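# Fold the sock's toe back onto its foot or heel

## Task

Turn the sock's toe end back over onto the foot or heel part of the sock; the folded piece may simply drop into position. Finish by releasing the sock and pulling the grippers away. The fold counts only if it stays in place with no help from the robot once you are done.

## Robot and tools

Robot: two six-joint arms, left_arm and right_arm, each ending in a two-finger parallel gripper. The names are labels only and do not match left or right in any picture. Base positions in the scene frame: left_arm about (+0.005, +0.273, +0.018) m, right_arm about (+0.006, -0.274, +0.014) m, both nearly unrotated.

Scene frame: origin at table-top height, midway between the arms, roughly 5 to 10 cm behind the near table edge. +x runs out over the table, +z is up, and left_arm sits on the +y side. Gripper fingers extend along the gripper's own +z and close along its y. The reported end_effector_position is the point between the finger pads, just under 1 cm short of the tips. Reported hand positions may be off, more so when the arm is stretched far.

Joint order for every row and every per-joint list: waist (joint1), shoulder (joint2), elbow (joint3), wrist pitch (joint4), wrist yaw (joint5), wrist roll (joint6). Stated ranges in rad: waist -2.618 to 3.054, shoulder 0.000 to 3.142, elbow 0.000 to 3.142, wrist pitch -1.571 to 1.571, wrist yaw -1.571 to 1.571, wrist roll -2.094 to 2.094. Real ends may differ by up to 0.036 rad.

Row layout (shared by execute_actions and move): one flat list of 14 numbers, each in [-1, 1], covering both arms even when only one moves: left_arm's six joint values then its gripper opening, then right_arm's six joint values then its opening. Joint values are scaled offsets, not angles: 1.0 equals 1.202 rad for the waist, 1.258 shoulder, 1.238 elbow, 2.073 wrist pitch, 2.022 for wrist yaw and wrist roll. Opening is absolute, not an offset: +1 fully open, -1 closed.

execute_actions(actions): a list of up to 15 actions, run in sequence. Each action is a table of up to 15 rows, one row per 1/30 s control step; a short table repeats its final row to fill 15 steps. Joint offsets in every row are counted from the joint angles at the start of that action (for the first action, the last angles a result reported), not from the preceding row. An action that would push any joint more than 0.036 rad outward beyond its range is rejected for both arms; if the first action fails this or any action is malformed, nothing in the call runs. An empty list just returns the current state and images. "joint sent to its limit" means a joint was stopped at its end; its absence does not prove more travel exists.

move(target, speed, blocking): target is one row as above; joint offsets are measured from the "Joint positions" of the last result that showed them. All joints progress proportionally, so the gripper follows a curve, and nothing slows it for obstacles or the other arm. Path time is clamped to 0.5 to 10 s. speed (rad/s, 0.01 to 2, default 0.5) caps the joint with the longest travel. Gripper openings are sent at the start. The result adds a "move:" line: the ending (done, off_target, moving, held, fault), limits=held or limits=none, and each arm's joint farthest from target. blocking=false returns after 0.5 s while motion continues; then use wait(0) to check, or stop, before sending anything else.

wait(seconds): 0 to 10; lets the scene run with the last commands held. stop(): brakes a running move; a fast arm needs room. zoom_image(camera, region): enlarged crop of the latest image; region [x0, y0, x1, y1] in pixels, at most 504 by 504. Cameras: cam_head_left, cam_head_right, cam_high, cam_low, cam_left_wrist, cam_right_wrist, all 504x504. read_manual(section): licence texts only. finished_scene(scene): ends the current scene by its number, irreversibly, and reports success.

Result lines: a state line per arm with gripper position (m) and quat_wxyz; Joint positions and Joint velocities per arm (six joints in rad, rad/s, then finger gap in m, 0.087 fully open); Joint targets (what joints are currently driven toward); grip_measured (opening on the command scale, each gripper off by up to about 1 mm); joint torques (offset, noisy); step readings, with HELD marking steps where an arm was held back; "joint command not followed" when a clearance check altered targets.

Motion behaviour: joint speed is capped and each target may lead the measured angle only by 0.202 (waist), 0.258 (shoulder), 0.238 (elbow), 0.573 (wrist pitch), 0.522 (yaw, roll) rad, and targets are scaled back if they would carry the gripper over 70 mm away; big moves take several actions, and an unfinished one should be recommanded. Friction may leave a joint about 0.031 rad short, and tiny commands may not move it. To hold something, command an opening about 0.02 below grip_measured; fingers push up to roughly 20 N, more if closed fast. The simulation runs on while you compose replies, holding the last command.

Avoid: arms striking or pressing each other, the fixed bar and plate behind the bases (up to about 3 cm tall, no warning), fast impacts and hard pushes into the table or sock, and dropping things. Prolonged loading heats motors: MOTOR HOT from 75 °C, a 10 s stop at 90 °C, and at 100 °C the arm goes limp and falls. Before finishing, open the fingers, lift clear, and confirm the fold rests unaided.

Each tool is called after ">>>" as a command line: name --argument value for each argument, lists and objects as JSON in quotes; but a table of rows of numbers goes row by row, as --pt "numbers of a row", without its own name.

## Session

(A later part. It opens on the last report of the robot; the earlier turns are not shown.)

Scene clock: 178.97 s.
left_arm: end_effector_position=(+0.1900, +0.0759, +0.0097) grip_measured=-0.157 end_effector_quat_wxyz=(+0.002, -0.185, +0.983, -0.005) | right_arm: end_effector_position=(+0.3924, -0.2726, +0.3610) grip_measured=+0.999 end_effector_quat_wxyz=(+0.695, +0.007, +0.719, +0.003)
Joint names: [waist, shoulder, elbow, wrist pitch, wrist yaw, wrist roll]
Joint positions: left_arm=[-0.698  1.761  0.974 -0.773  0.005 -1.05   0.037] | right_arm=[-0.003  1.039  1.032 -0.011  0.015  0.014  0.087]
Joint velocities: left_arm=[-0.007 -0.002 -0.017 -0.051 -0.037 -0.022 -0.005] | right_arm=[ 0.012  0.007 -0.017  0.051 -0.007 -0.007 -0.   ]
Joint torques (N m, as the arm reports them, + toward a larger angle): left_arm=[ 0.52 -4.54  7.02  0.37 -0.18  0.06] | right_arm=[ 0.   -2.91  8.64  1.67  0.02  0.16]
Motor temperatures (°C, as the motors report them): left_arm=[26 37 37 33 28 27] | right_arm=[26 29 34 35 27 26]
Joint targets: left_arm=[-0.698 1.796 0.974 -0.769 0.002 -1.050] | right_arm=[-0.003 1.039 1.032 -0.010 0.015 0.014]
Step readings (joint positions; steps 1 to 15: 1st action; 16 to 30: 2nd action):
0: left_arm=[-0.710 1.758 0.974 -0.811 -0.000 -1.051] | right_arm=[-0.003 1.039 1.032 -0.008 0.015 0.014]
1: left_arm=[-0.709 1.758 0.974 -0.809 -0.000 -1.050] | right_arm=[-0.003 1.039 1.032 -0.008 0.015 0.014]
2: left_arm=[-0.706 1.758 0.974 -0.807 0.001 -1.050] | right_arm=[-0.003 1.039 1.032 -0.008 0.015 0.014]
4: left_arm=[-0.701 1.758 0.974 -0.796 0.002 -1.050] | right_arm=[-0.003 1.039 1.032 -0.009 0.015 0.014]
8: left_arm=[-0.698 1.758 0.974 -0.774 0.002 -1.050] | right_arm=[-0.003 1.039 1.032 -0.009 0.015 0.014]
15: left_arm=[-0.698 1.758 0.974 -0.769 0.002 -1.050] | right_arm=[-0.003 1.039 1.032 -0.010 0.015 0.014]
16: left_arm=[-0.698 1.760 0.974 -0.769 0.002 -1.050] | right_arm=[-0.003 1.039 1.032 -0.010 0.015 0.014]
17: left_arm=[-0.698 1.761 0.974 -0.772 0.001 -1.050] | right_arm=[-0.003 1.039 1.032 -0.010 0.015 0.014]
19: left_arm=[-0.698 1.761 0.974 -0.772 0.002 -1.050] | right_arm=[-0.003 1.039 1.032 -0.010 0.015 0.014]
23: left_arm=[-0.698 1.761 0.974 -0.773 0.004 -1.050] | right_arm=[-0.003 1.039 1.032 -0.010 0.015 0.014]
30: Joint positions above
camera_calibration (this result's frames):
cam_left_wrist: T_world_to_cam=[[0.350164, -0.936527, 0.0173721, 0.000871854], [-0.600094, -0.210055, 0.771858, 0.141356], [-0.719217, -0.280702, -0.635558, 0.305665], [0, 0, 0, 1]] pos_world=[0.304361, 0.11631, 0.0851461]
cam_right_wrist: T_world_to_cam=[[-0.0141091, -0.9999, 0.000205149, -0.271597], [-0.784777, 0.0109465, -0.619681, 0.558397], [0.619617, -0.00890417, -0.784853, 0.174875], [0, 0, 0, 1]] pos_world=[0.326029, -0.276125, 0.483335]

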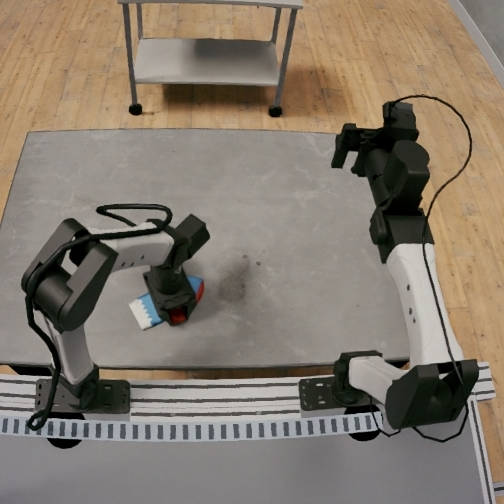

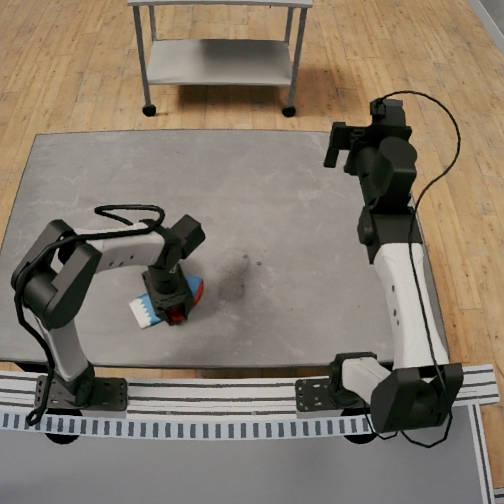

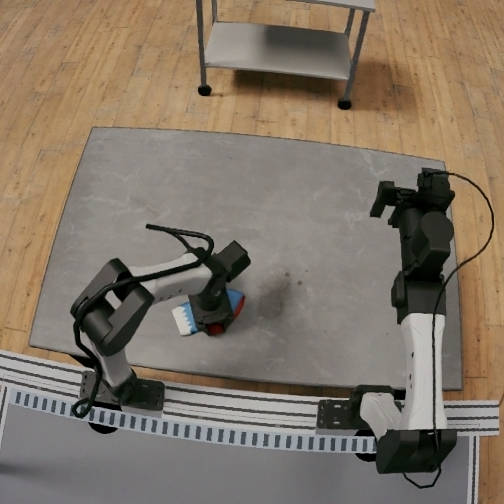

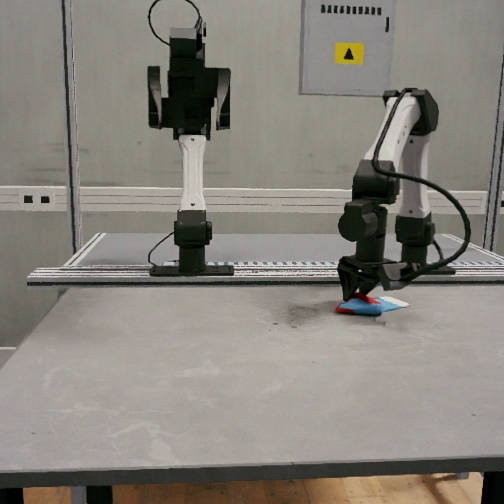

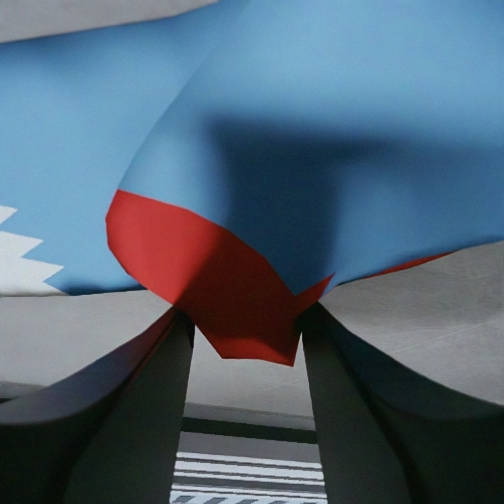

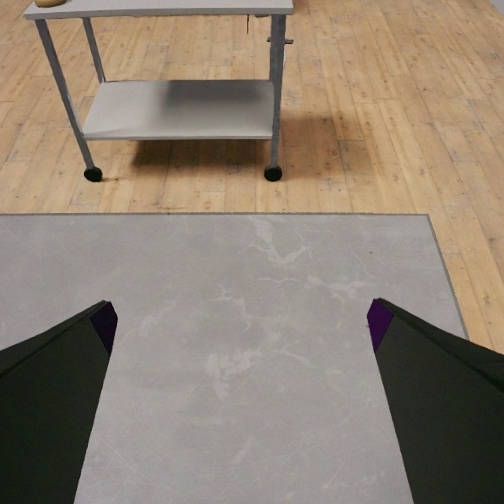

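>>> execute_actions --actions '[[[0,0.02,0,0,0,0,-0.24,0,0,0,0,0,0,1],[0,0.02,0,0,0,0,-0.32,0,0,0,0,0,0,1],[0,0.02,0,0,0,0,-0.4,0,0,0,0,0,0,1],[0,0.02,0,0,0,0,-0.48,0,0,0,0,0,0,1],[0,0.02,0,0,0,0,-0.56,0,0,0,0,0,0,1],[0,0.02,0,0,0,0,-0.64,0,0,0,0,0,0,1],[0,0.02,0,0,0,0,-0.72,0,0,0,0,0,0,1],[0,0.02,0,0,0,0,-0.8,0,0,0,0,0,0,1],[0,0.02,0,0,0,0,-0.86,0,0,0,0,0,0,1],[0,0.02,0,0,0,0,-0.91,0,0,0,0,0,0,1],[0,0.02,0,0,0,0,-0.96,0,0,0,0,0,0,1]]]'

>>> move --target '[0.03,0,0.195,-0.125,0,0,-0.96,0,0,0,0,0,0,1]' --speed 0.3

Scene clock: 191.50 s.
left_arm: end_effector_position=(+0.1898, +0.0757, +0.0098) grip_measured=-0.905 end_effector_quat_wxyz=(+0.002, -0.185, +0.983, -0.006) | right_arm: end_effector_position=(+0.3923, -0.2726, +0.3607) grip_measured=+0.999 end_effector_quat_wxyz=(+0.695, +0.007, +0.719, +0.003)
Joint names: [waist, shoulder, elbow, wrist pitch, wrist yaw, wrist roll]
Joint positions: left_arm=[-0.698  1.761  0.974 -0.773  0.007 -1.05   0.004] | right_arm=[-0.003  1.039  1.032 -0.012  0.015  0.014  0.087]
Joint velocities: left_arm=[ 0.002  0.007 -0.012 -0.081  0.007 -0.007 -0.   ] | right_arm=[-0.002 -0.017 -0.017 -0.037 -0.037 -0.022 -0.   ]
Joint torques (N m, as the arm reports them, + toward a larger angle): left_arm=[ 0.21 -5.5   6.98  0.34 -0.14  0.  ] | right_arm=[-0.01 -2.91  8.63  1.66  0.02  0.16]
Motor temperatures (°C, as the motors report them): left_arm=[26 36 37 32 28 27] | right_arm=[26 29 34 35 27 26]
Joint targets: left_arm=[-0.698 1.787 0.974 -0.773 0.005 -1.050] | right_arm=[-0.003 1.039 1.032 -0.011 0.015 0.014]
Step readings (joint positions):
0: left_arm=[-0.698 1.761 0.974 -0.773 0.005 -1.050] | right_arm=[-0.003 1.039 1.032 -0.011 0.015 0.014]
1: left_arm=[-0.698 1.761 0.974 -0.773 0.005 -1.050] | right_arm=[-0.003 1.039 1.032 -0.011 0.015 0.014]
2: left_arm=[-0.698 1.761 0.974 -0.773 0.006 -1.050] | right_arm=[-0.003 1.039 1.032 -0.011 0.015 0.014]
4: left_arm=[-0.698 1.761 0.974 -0.773 0.006 -1.050] | right_arm=[-0.003 1.039 1.032 -0.012 0.015 0.014]
8: left_arm=[-0.698 1.761 0.974 -0.773 0.006 -1.050] | right_arm=[-0.003 1.039 1.032 -0.012 0.015 0.014]
15: Joint positions above
camera_calibration (this result's frames):
cam_left_wrist: T_world_to_cam=[[0.350166, -0.936508, 0.0183443, 0.000689539], [-0.599174, -0.208895, 0.772886, 0.140849], [-0.719982, -0.28163, -0.63428, 0.305689], [0, 0, 0, 1]] pos_world=[0.304242, 0.116159, 0.0850194]
cam_right_wrist: T_world_to_cam=[[-0.0141072, -0.9999, 0.000232177, -0.271608], [-0.785486, 0.0109385, -0.618783, 0.558128], [0.618719, -0.00891169, -0.785562, 0.175294], [0, 0, 0, 1]] pos_world=[0.326112, -0.276124, 0.483128]

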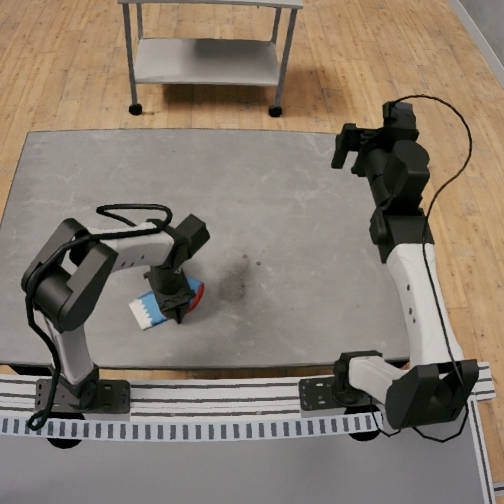

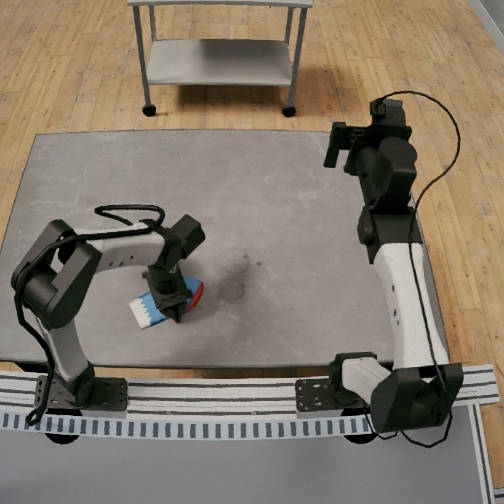

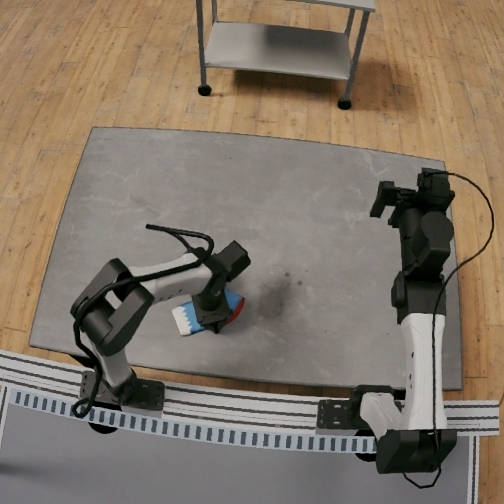

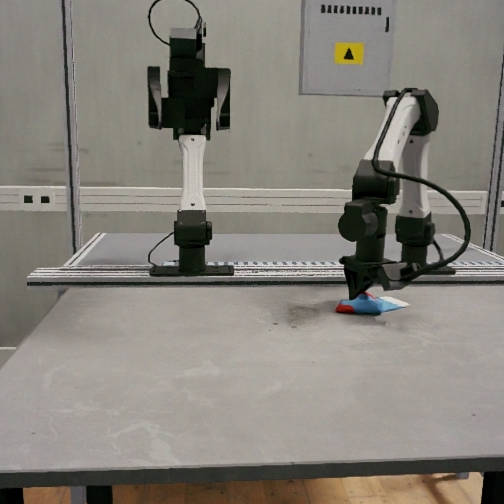

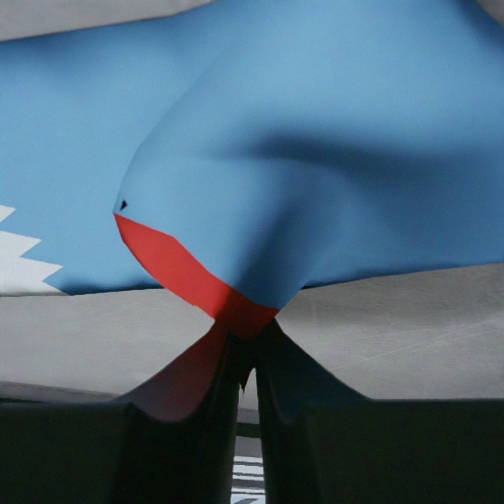

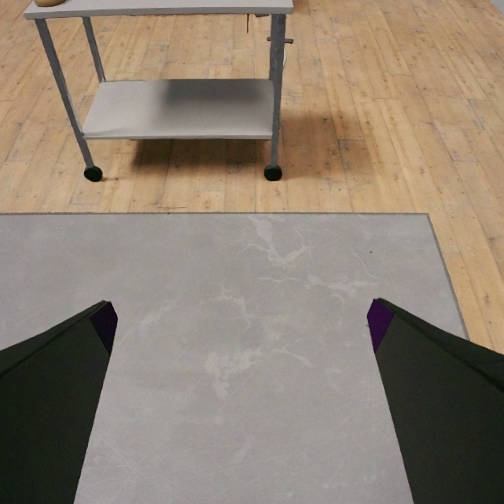

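Scene clock: 193.07 s.
left_arm: end_effector_position=(+0.2119, +0.0676, +0.0626) grip_measured=-0.905 end_effector_quat_wxyz=(-0.002, -0.198, +0.980, -0.002) | right_arm: end_effector_position=(+0.3923, -0.2726, +0.3604) grip_measured=+0.999 end_effector_quat_wxyz=(+0.694, +0.007, +0.720, +0.003)
Joint names: [waist, shoulder, elbow, wrist pitch, wrist yaw, wrist roll]
Joint positions: left_arm=[-0.671  1.761  1.204 -1.014  0.007 -1.05   0.004] | right_arm=[-0.003  1.039  1.032 -0.013  0.015  0.014  0.087]
Joint velocities: left_arm=[ 0.007 -0.002  0.017  0.007  0.022 -0.037 -0.   ] | right_arm=[ 0.002 -0.027  0.002  0.007 -0.081  0.007 -0.   ]
Joint torques (N m, as the arm reports them, + toward a larger angle): left_arm=[ 1.18 -7.93  8.83  0.11 -0.17  0.03] | right_arm=[ 0.   -2.93  8.63  1.67  0.02  0.16]
Motor temperatures (°C, as the motors report them): left_arm=[26 37 37 32 28 27] | right_arm=[26 29 34 35 27 26]
Joint targets: left_arm=[-0.662 1.761 1.216 -1.032 0.007 -1.050] | right_arm=[-0.003 1.039 1.032 -0.012 0.015 0.014]
move: done; limits=none; left_arm: farthest joint: the wrist pitch, 0.018 radians from its target (0.259 radians at the start); right_arm: farthest joint: the wrist pitch, 0.001 radians from its target (0.000 radians at the start)
camera_calibration (this result's frames):
cam_left_wrist: T_world_to_cam=[[0.375188, -0.926906, 0.0088861, -0.0209842], [-0.586592, -0.229993, 0.776539, 0.110152], [-0.717735, -0.296561, -0.630007, 0.353145], [0, 0, 0, 1]] pos_world=[0.325952, 0.110613, 0.137133]
cam_right_wrist: T_world_to_cam=[[-0.0141053, -0.9999, 0.000259203, -0.27162], [-0.786193, 0.0109304, -0.617884, 0.557858], [0.617819, -0.00891922, -0.786269, 0.175713], [0, 0, 0, 1]] pos_world=[0.326194, -0.276123, 0.48292]

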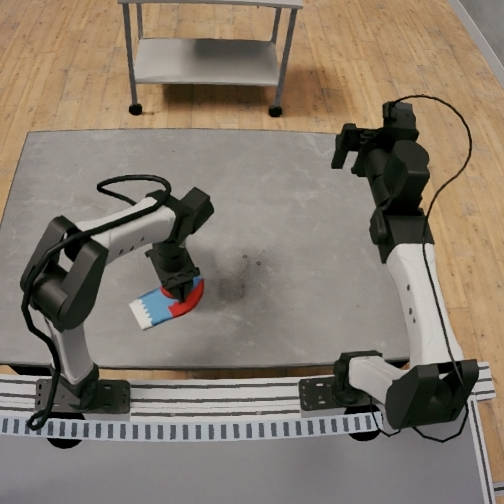

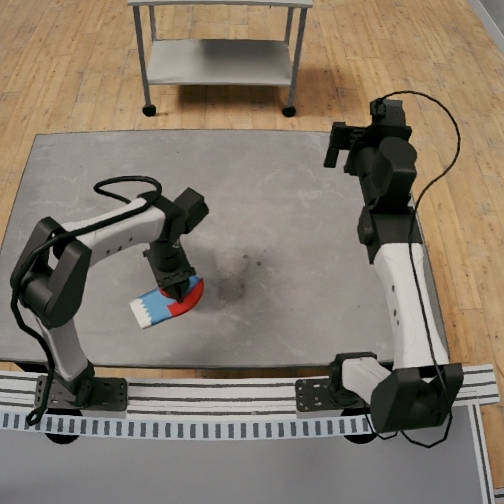

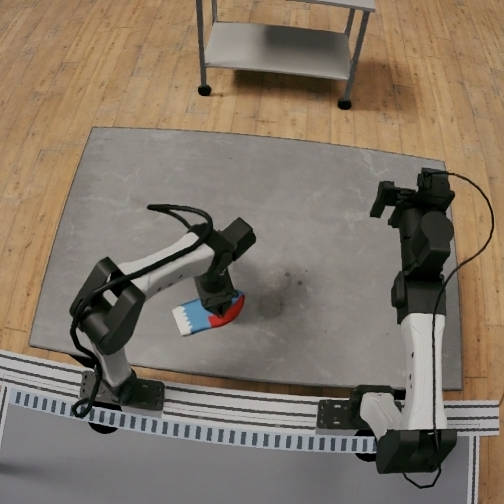

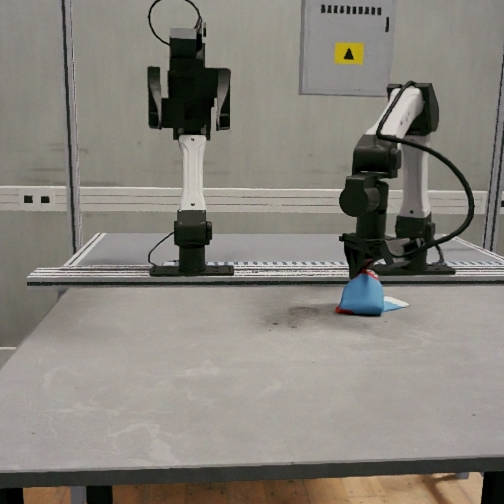

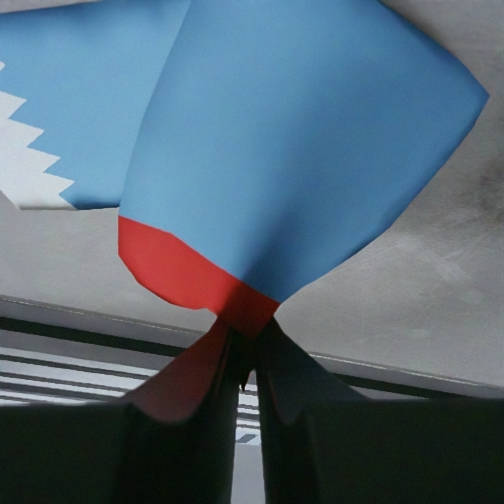

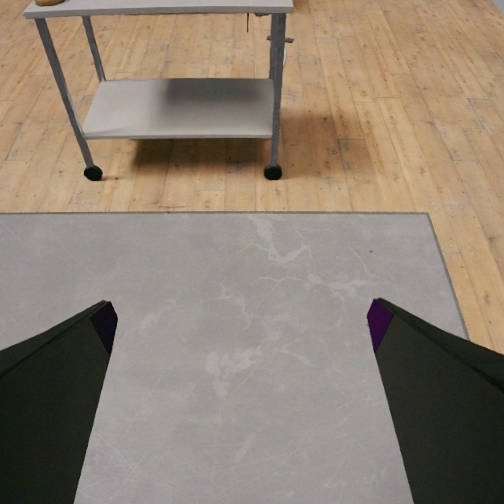

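>>> move --target '[0.056,0.194,0.244,-0.039,0,0,-0.96,0,0,0,0,0,0,1]' --speed 0.3

>>> zoom_image --camera "cam_low" --region '[300,210,440,340]'

Scene clock: 204.60 s.
left_arm: end_effector_position=(+0.2745, +0.0458, +0.0611) grip_measured=-0.905 end_effector_quat_wxyz=(-0.001, -0.227, +0.974, -0.003) | right_arm: end_effector_position=(+0.3922, -0.2726, +0.3600) grip_measured=+0.999 end_effector_quat_wxyz=(+0.694, +0.007, +0.720, +0.003)
Joint names: [waist, shoulder, elbow, wrist pitch, wrist yaw, wrist roll]
Joint positions: left_arm=[-0.613  1.984  1.493 -1.078  0.007 -1.05   0.004] | right_arm=[-0.003  1.039  1.032 -0.015  0.015  0.014  0.087]
Joint velocities: left_arm=[ 0.002 -0.007  0.012  0.022  0.051  0.022  0.   ] | right_arm=[-0.017  0.002 -0.007  0.037  0.007  0.007  0.001]
Joint torques (N m, as the arm reports them, + toward a larger angle): left_arm=[ 1.18 -8.24  9.17  0.16 -0.16  0.05] | right_arm=[ 0.   -2.92  8.64  1.66  0.02  0.16]
Motor temperatures (°C, as the motors report them): left_arm=[26 38 38 32 28 27] | right_arm=[26 29 34 36 27 26]
Joint targets: left_arm=[-0.604 2.006 1.507 -1.095 0.007 -1.050] | right_arm=[-0.003 1.039 1.032 -0.013 0.015 0.014]
move: off_target (left_arm); limits=none; left_arm: farthest joint: the shoulder, 0.021 radians from its target (0.244 radians at the start); right_arm: farthest joint: the wrist pitch, 0.002 radians from its target (0.000 radians at the start)
camera_calibration (this result's frames):
cam_left_wrist: T_world_to_cam=[[0.428934, -0.903265, 0.0113131, -0.0806014], [-0.573867, -0.262798, 0.775638, 0.141052], [-0.697634, -0.33919, -0.631077, 0.387188], [0, 0, 0, 1]] pos_world=[0.385633, 0.0955937, 0.135852]
cam_right_wrist: T_world_to_cam=[[-0.0141027, -0.999901, 0.000295234, -0.271635], [-0.787135, 0.0109197, -0.616684, 0.557498], [0.616619, -0.00892927, -0.787211, 0.176271], [0, 0, 0, 1]] pos_world=[0.326304, -0.276122, 0.482642]

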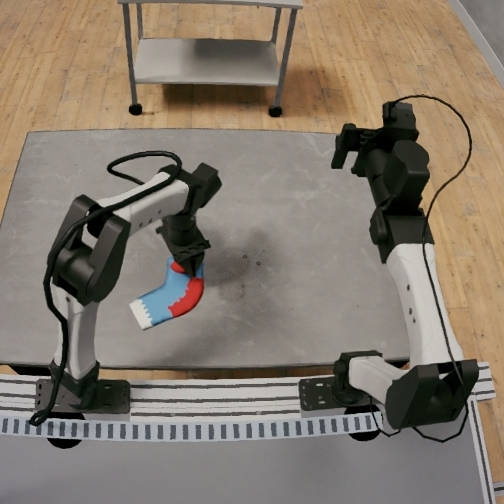

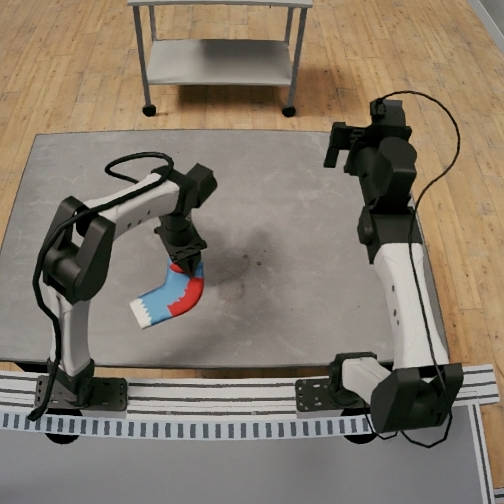

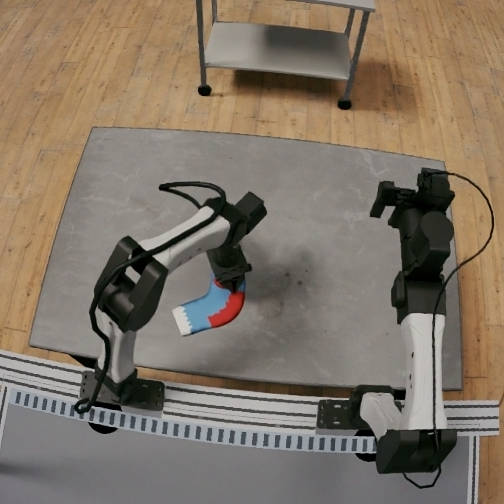

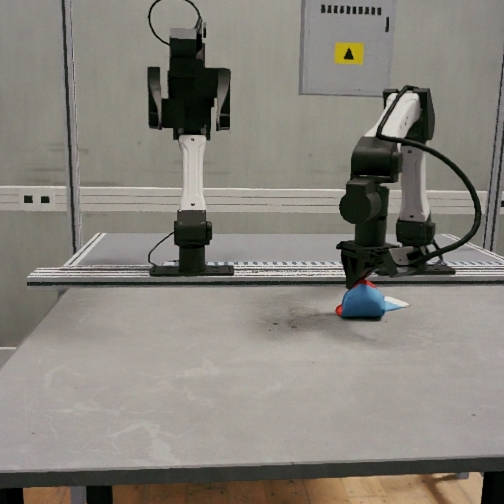

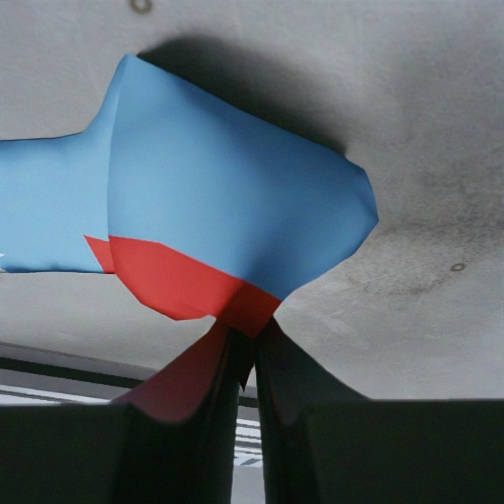

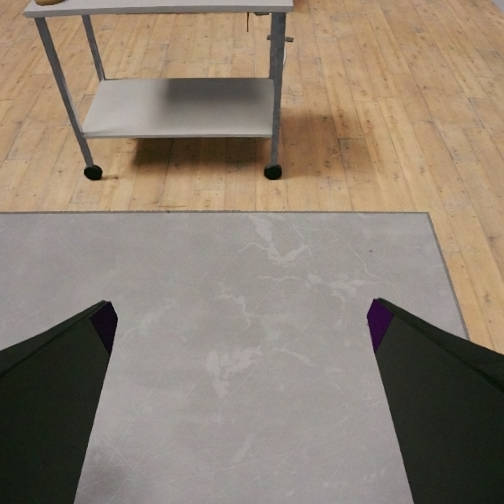

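Region (300, 210, 440, 340) of cam_low's 504x504 image, scaled by 3.600, with more detail than that image has; it fills the top 468 rows of this view, and the rest is white.

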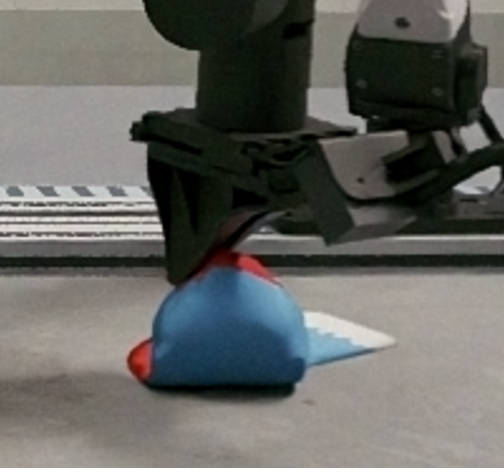

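>>> move --target '[-0.032,0,-0.137,0.06,0,0,-0.96,0,0,0,0,0,0,1]' --speed 0.25

>>> execute_actions --actions '[[[0,0,0,0,0,0,-0.8,0,0,0,0,0,0,1],[0,0,0,0,0,0,-0.65,0,0,0,0,0,0,1],[0,0,0,0,0,0,-0.5,0,0,0,0,0,0,1],[0,0,0,0,0,0,-0.3,0,0,0,0,0,0,1],[0,0,0,0,0,0,-0.1,0,0,0,0,0,0,1],[0,0,0,0,0,0,0.1,0,0,0,0,0,0,1],[0,0,0,0,0,0,0.3,0,0,0,0,0,0,1],[0,0,0,0,0,0,0.5,0,0,0,0,0,0,1],[0,0,0,0,0,0,0.7,0,0,0,0,0,0,1],[0,0,0,0,0,0,1,0,0,0,0,0,0,1]]]'

Scene clock: 217.37 s.
left_arm: end_effector_position=(+0.2503, +0.0505, +0.0263) grip_measured=-0.905 end_effector_quat_wxyz=(-0.014, -0.212, +0.977, +0.011) | right_arm: end_effector_position=(+0.3921, -0.2726, +0.3597) grip_measured=+0.999 end_effector_quat_wxyz=(+0.693, +0.007, +0.721, +0.003)
Joint names: [waist, shoulder, elbow, wrist pitch, wrist yaw, wrist roll]
Joint positions: left_arm=[-0.642  1.984  1.344 -0.966  0.007 -1.05   0.004] | right_arm=[-0.003  1.039  1.032 -0.016  0.015  0.014  0.087]
Joint velocities: left_arm=[-0.007  0.012 -0.002  0.022  0.007  0.051  0.   ] | right_arm=[ 0.012 -0.007  0.007 -0.066  0.007  0.007  0.001]
Joint torques (N m, as the arm reports them, + toward a larger angle): left_arm=[-0.4  -9.37  5.48  0.32 -0.15  0.04] | right_arm=[-0.01 -2.91  8.64  1.66  0.02  0.16]
Motor temperatures (°C, as the motors report them): left_arm=[26 39 38 32 28 27] | right_arm=[26 29 34 36 27 26]
Joint targets: left_arm=[-0.651 1.984 1.323 -0.953 0.007 -1.050] | right_arm=[-0.003 1.039 1.032 -0.014 0.015 0.014]
move: done; limits=none; left_arm: farthest joint: the elbow, 0.020 radians from its target (0.170 radians at the start); right_arm: farthest joint: the wrist pitch, 0.001 radians from its target (0.000 radians at the start)
camera_calibration (this result's frames):
cam_left_wrist: T_world_to_cam=[[0.401795, -0.915483, -0.0212426, -0.0573596], [-0.557389, -0.262906, 0.787526, 0.150924], [-0.726552, -0.304584, -0.615915, 0.354985], [0, 0, 0, 1]] pos_world=[0.365085, 0.0952899, 0.0985653]
cam_right_wrist: T_world_to_cam=[[-0.0141007, -0.999901, 0.000322255, -0.271646], [-0.787841, 0.0109117, -0.615783, 0.557227], [0.615718, -0.00893682, -0.787916, 0.176689], [0, 0, 0, 1]] pos_world=[0.326385, -0.276121, 0.482434]

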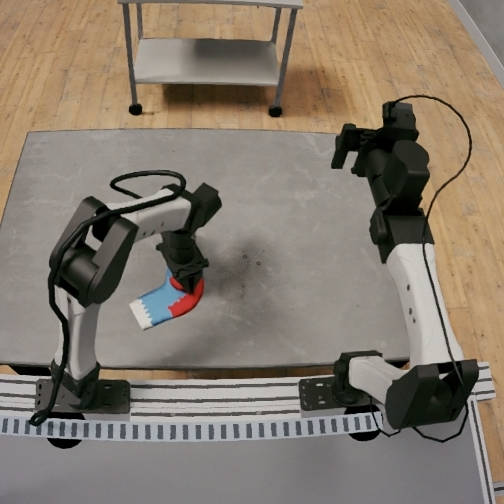

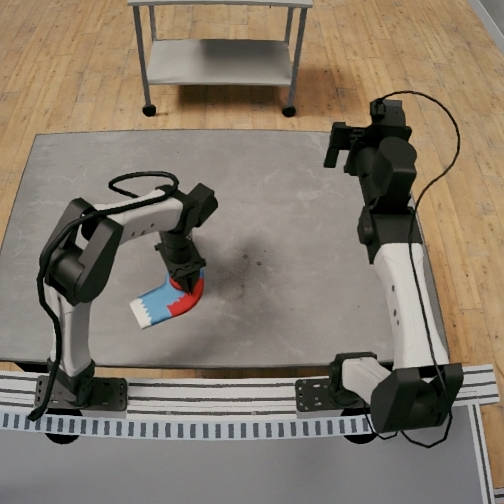

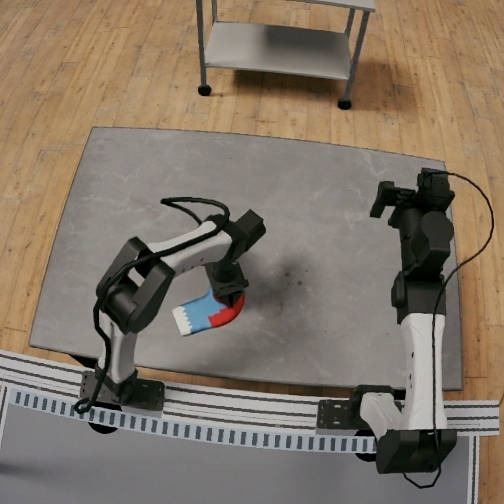

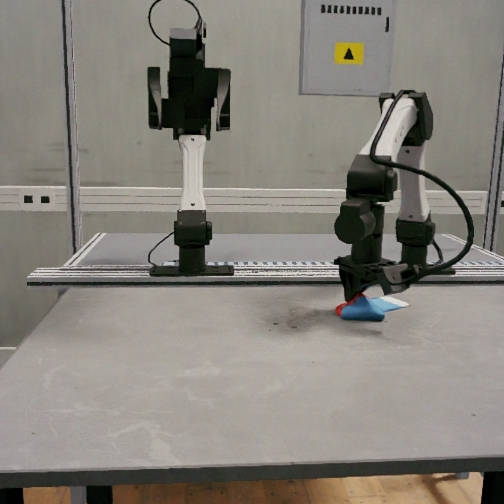

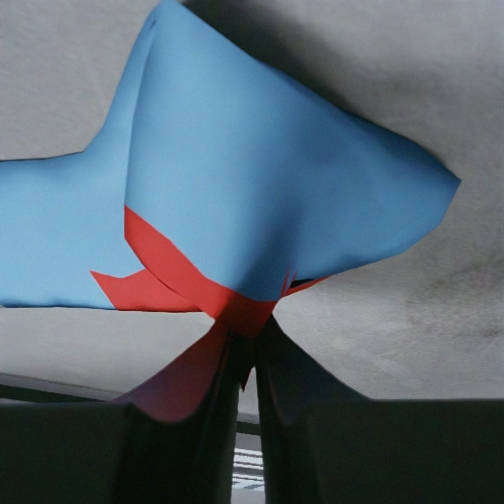

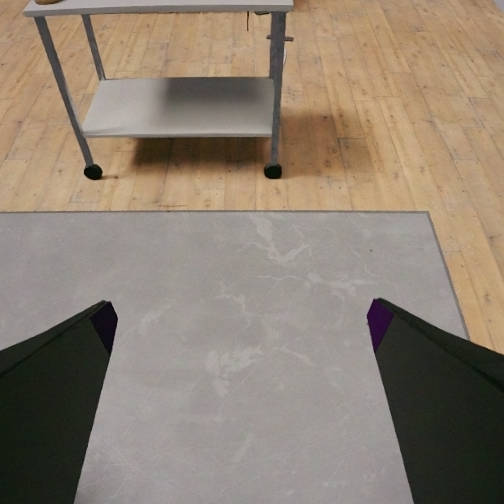

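Scene clock: 217.87 s.
left_arm: end_effector_position=(+0.2503, +0.0505, +0.0263) grip_measured=+1.000 end_effector_quat_wxyz=(-0.014, -0.212, +0.977, +0.011) | right_arm: end_effector_position=(+0.3921, -0.2726, +0.3595) grip_measured=+0.999 end_effector_quat_wxyz=(+0.693, +0.007, +0.721, +0.003)
Joint names: [waist, shoulder, elbow, wrist pitch, wrist yaw, wrist roll]
Joint positions: left_arm=[-0.642  1.984  1.344 -0.966  0.007 -1.05   0.087] | right_arm=[-0.003  1.039  1.032 -0.017  0.015  0.014  0.087]
Joint velocities: left_arm=[-0.022  0.002  0.002  0.022 -0.095  0.007  0.   ] | right_arm=[-0.002  0.002  0.012 -0.007  0.007  0.051 -0.001]
Joint torques (N m, as the arm reports them, + toward a larger angle): left_arm=[ 0.37 -9.65  7.4   0.21 -0.14  0.01] | right_arm=[ 0.   -2.91  8.64  1.66  0.02  0.16]
Motor temperatures (°C, as the motors report them): left_arm=[26 40 38 32 28 27] | right_arm=[26 29 34 36 27 26]
Joint targets: left_arm=[-0.642 1.984 1.344 -0.966 0.007 -1.050] | right_arm=[-0.003 1.039 1.032 -0.016 0.015 0.014]
Step readings (joint positions):
0: left_arm=[-0.642 1.984 1.344 -0.966 0.007 -1.050] | right_arm=[-0.003 1.039 1.032 -0.016 0.015 0.014]
1: left_arm=[-0.642 1.984 1.344 -0.966 0.007 -1.050] | right_arm=[-0.003 1.039 1.032 -0.016 0.015 0.014]
2: left_arm=[-0.642 1.984 1.344 -0.966 0.007 -1.050] | right_arm=[-0.003 1.039 1.032 -0.016 0.015 0.014]
4: left_arm=[-0.642 1.984 1.344 -0.966 0.007 -1.050] | right_arm=[-0.003 1.039 1.032 -0.016 0.015 0.014]
8: left_arm=[-0.642 1.984 1.344 -0.966 0.007 -1.050] | right_arm=[-0.003 1.039 1.032 -0.017 0.015 0.014]
15: Joint positions above
camera_calibration (this result's frames):
cam_left_wrist: T_world_to_cam=[[0.401795, -0.915483, -0.0212426, -0.0573596], [-0.557389, -0.262906, 0.787526, 0.150924], [-0.726552, -0.304584, -0.615915, 0.354985], [0, 0, 0, 1]] pos_world=[0.365085, 0.0952899, 0.0985653]
cam_right_wrist: T_world_to_cam=[[-0.0140986, -0.999901, 0.000349274, -0.271658], [-0.788545, 0.0109037, -0.614881, 0.556956], [0.614816, -0.00894438, -0.78862, 0.177106], [0, 0, 0, 1]] pos_world=[0.326467, -0.27612, 0.482226]

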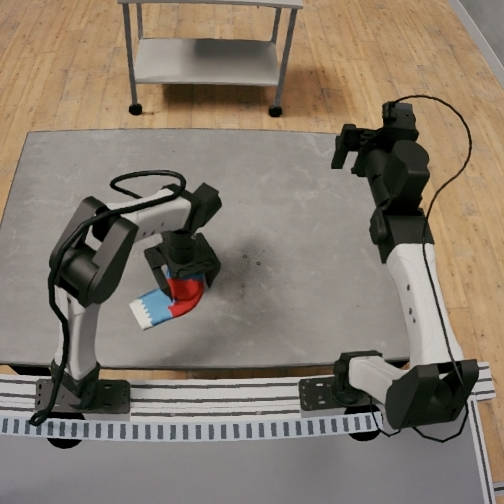

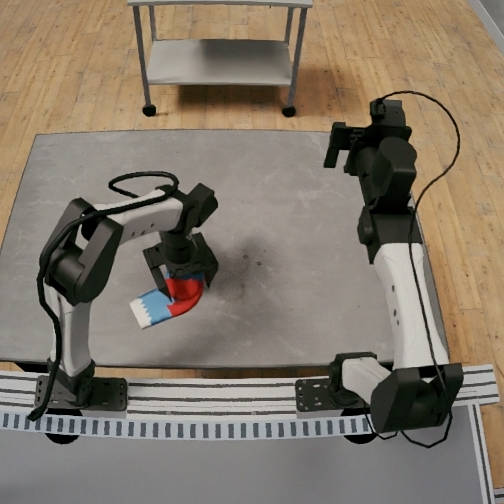

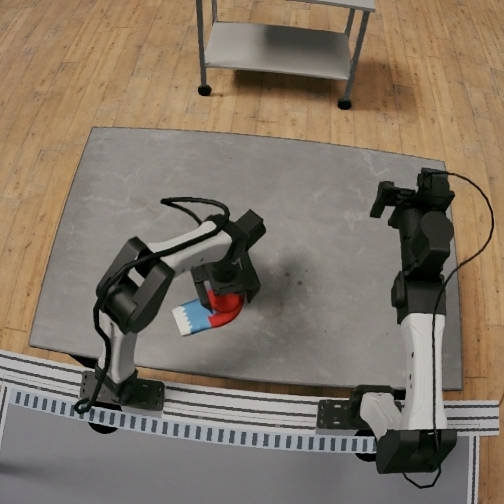

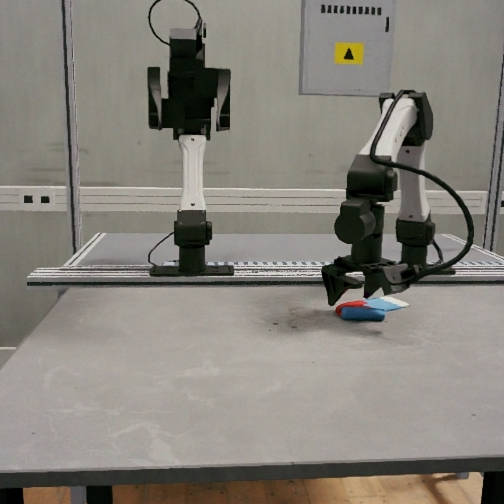

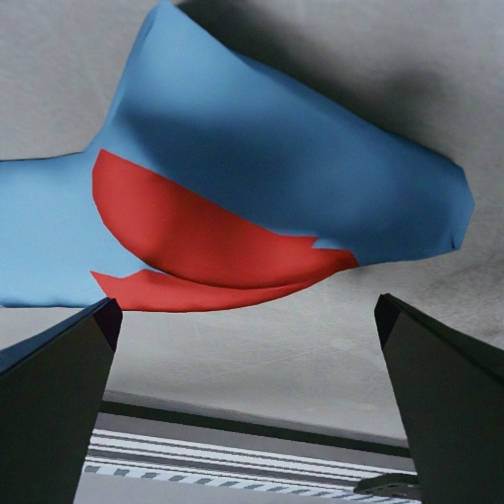

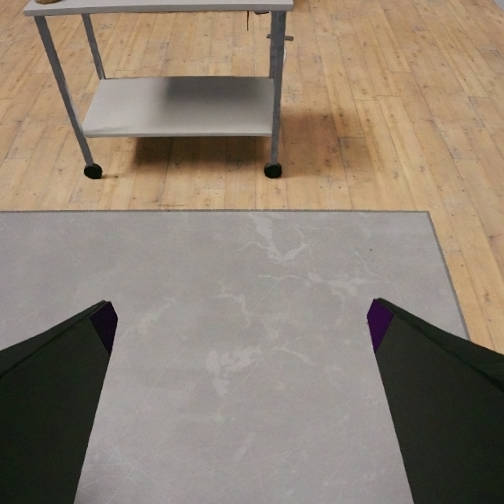

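>>> move --target '[0.45,-0.75,0,0,0,0,1,0,0,0,0,0,0,1]' --speed 1.1

Scene clock: 223.23 s.
left_arm: end_effector_position=(+0.2873, +0.2091, +0.3223) grip_measured=+1.000 end_effector_quat_wxyz=(+0.373, -0.412, +0.795, -0.241) | right_arm: end_effector_position=(+0.3920, -0.2726, +0.3592) grip_measured=+0.999 end_effector_quat_wxyz=(+0.692, +0.007, +0.721, +0.003)
Joint names: [waist, shoulder, elbow, wrist pitch, wrist yaw, wrist roll]
Joint positions: left_arm=[-0.111  1.039  1.344 -0.956  0.005 -1.05   0.087] | right_arm=[-0.003  1.039  1.032 -0.018  0.015  0.014  0.087]
Joint velocities: left_arm=[-0.022 -0.012 -0.007 -0.022 -0.022 -0.022  0.   ] | right_arm=[-0.002  0.007 -0.022  0.037 -0.081  0.022  0.001]
Joint torques (N m, as the arm reports them, + toward a larger angle): left_arm=[ 1.21 -1.51  8.38  1.71 -0.09  0.09] | right_arm=[-0.01 -2.92  8.64  1.67  0.02  0.16]
Motor temperatures (°C, as the motors report them): left_arm=[26 40 38 32 28 27] | right_arm=[26 29 34 36 27 26]
Joint targets: left_arm=[-0.102 1.041 1.344 -0.966 0.008 -1.050] | right_arm=[-0.003 1.039 1.032 -0.017 0.015 0.014]
move: done; limits=none; left_arm: farthest joint: the waist, 0.010 radians from its target (0.541 radians at the start); right_arm: farthest joint: the wrist pitch, 0.001 radians from its target (0.000 radians at the start)
camera_calibration (this result's frames):
cam_left_wrist: T_world_to_cam=[[0.464634, -0.555315, 0.68974, -0.243234], [-0.861899, -0.46226, 0.208437, 0.295989], [0.203091, -0.691333, -0.693407, 0.451188], [0, 0, 0, 1]] pos_world=[0.276495, 0.313673, 0.41893]
cam_right_wrist: T_world_to_cam=[[-0.0140965, -0.999901, 0.00037629, -0.271669], [-0.789248, 0.0108957, -0.613978, 0.556684], [0.613913, -0.00895195, -0.789323, 0.177524], [0, 0, 0, 1]] pos_world=[0.326548, -0.276119, 0.482018]

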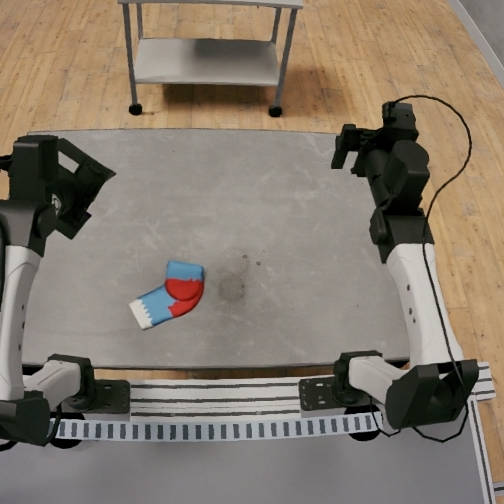

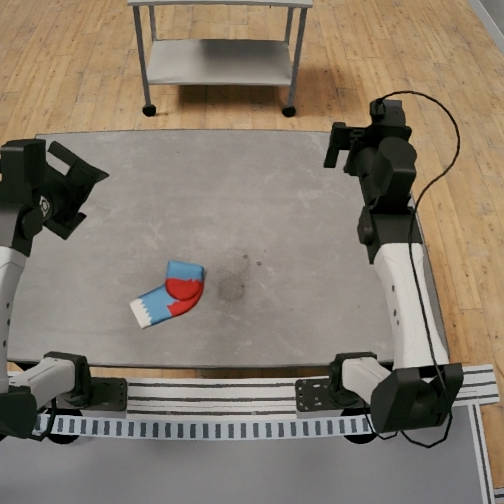

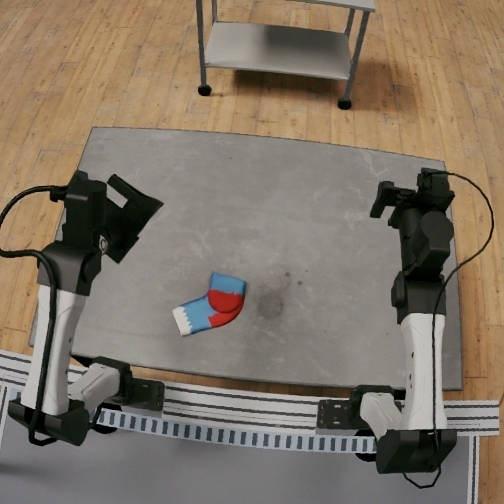

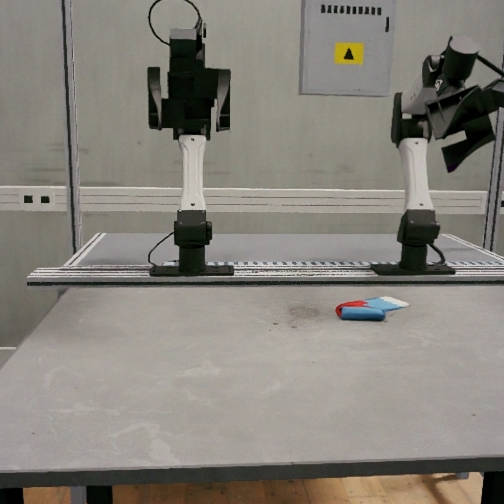

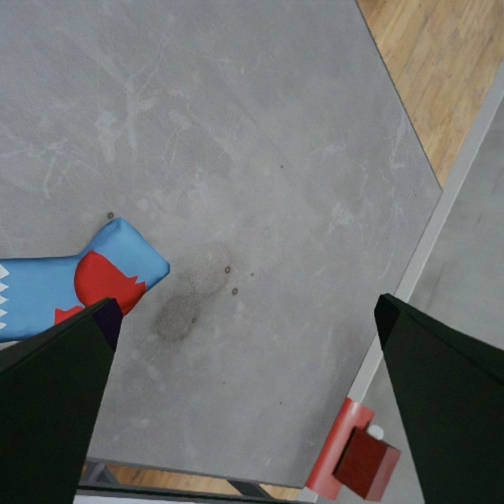

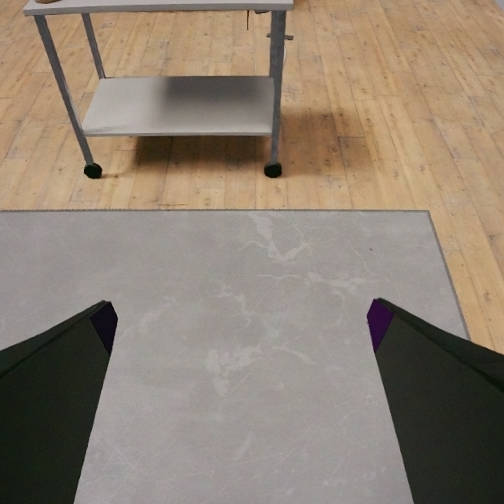

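>>> finished_scene --scene 1

The scene is finished: the task was done.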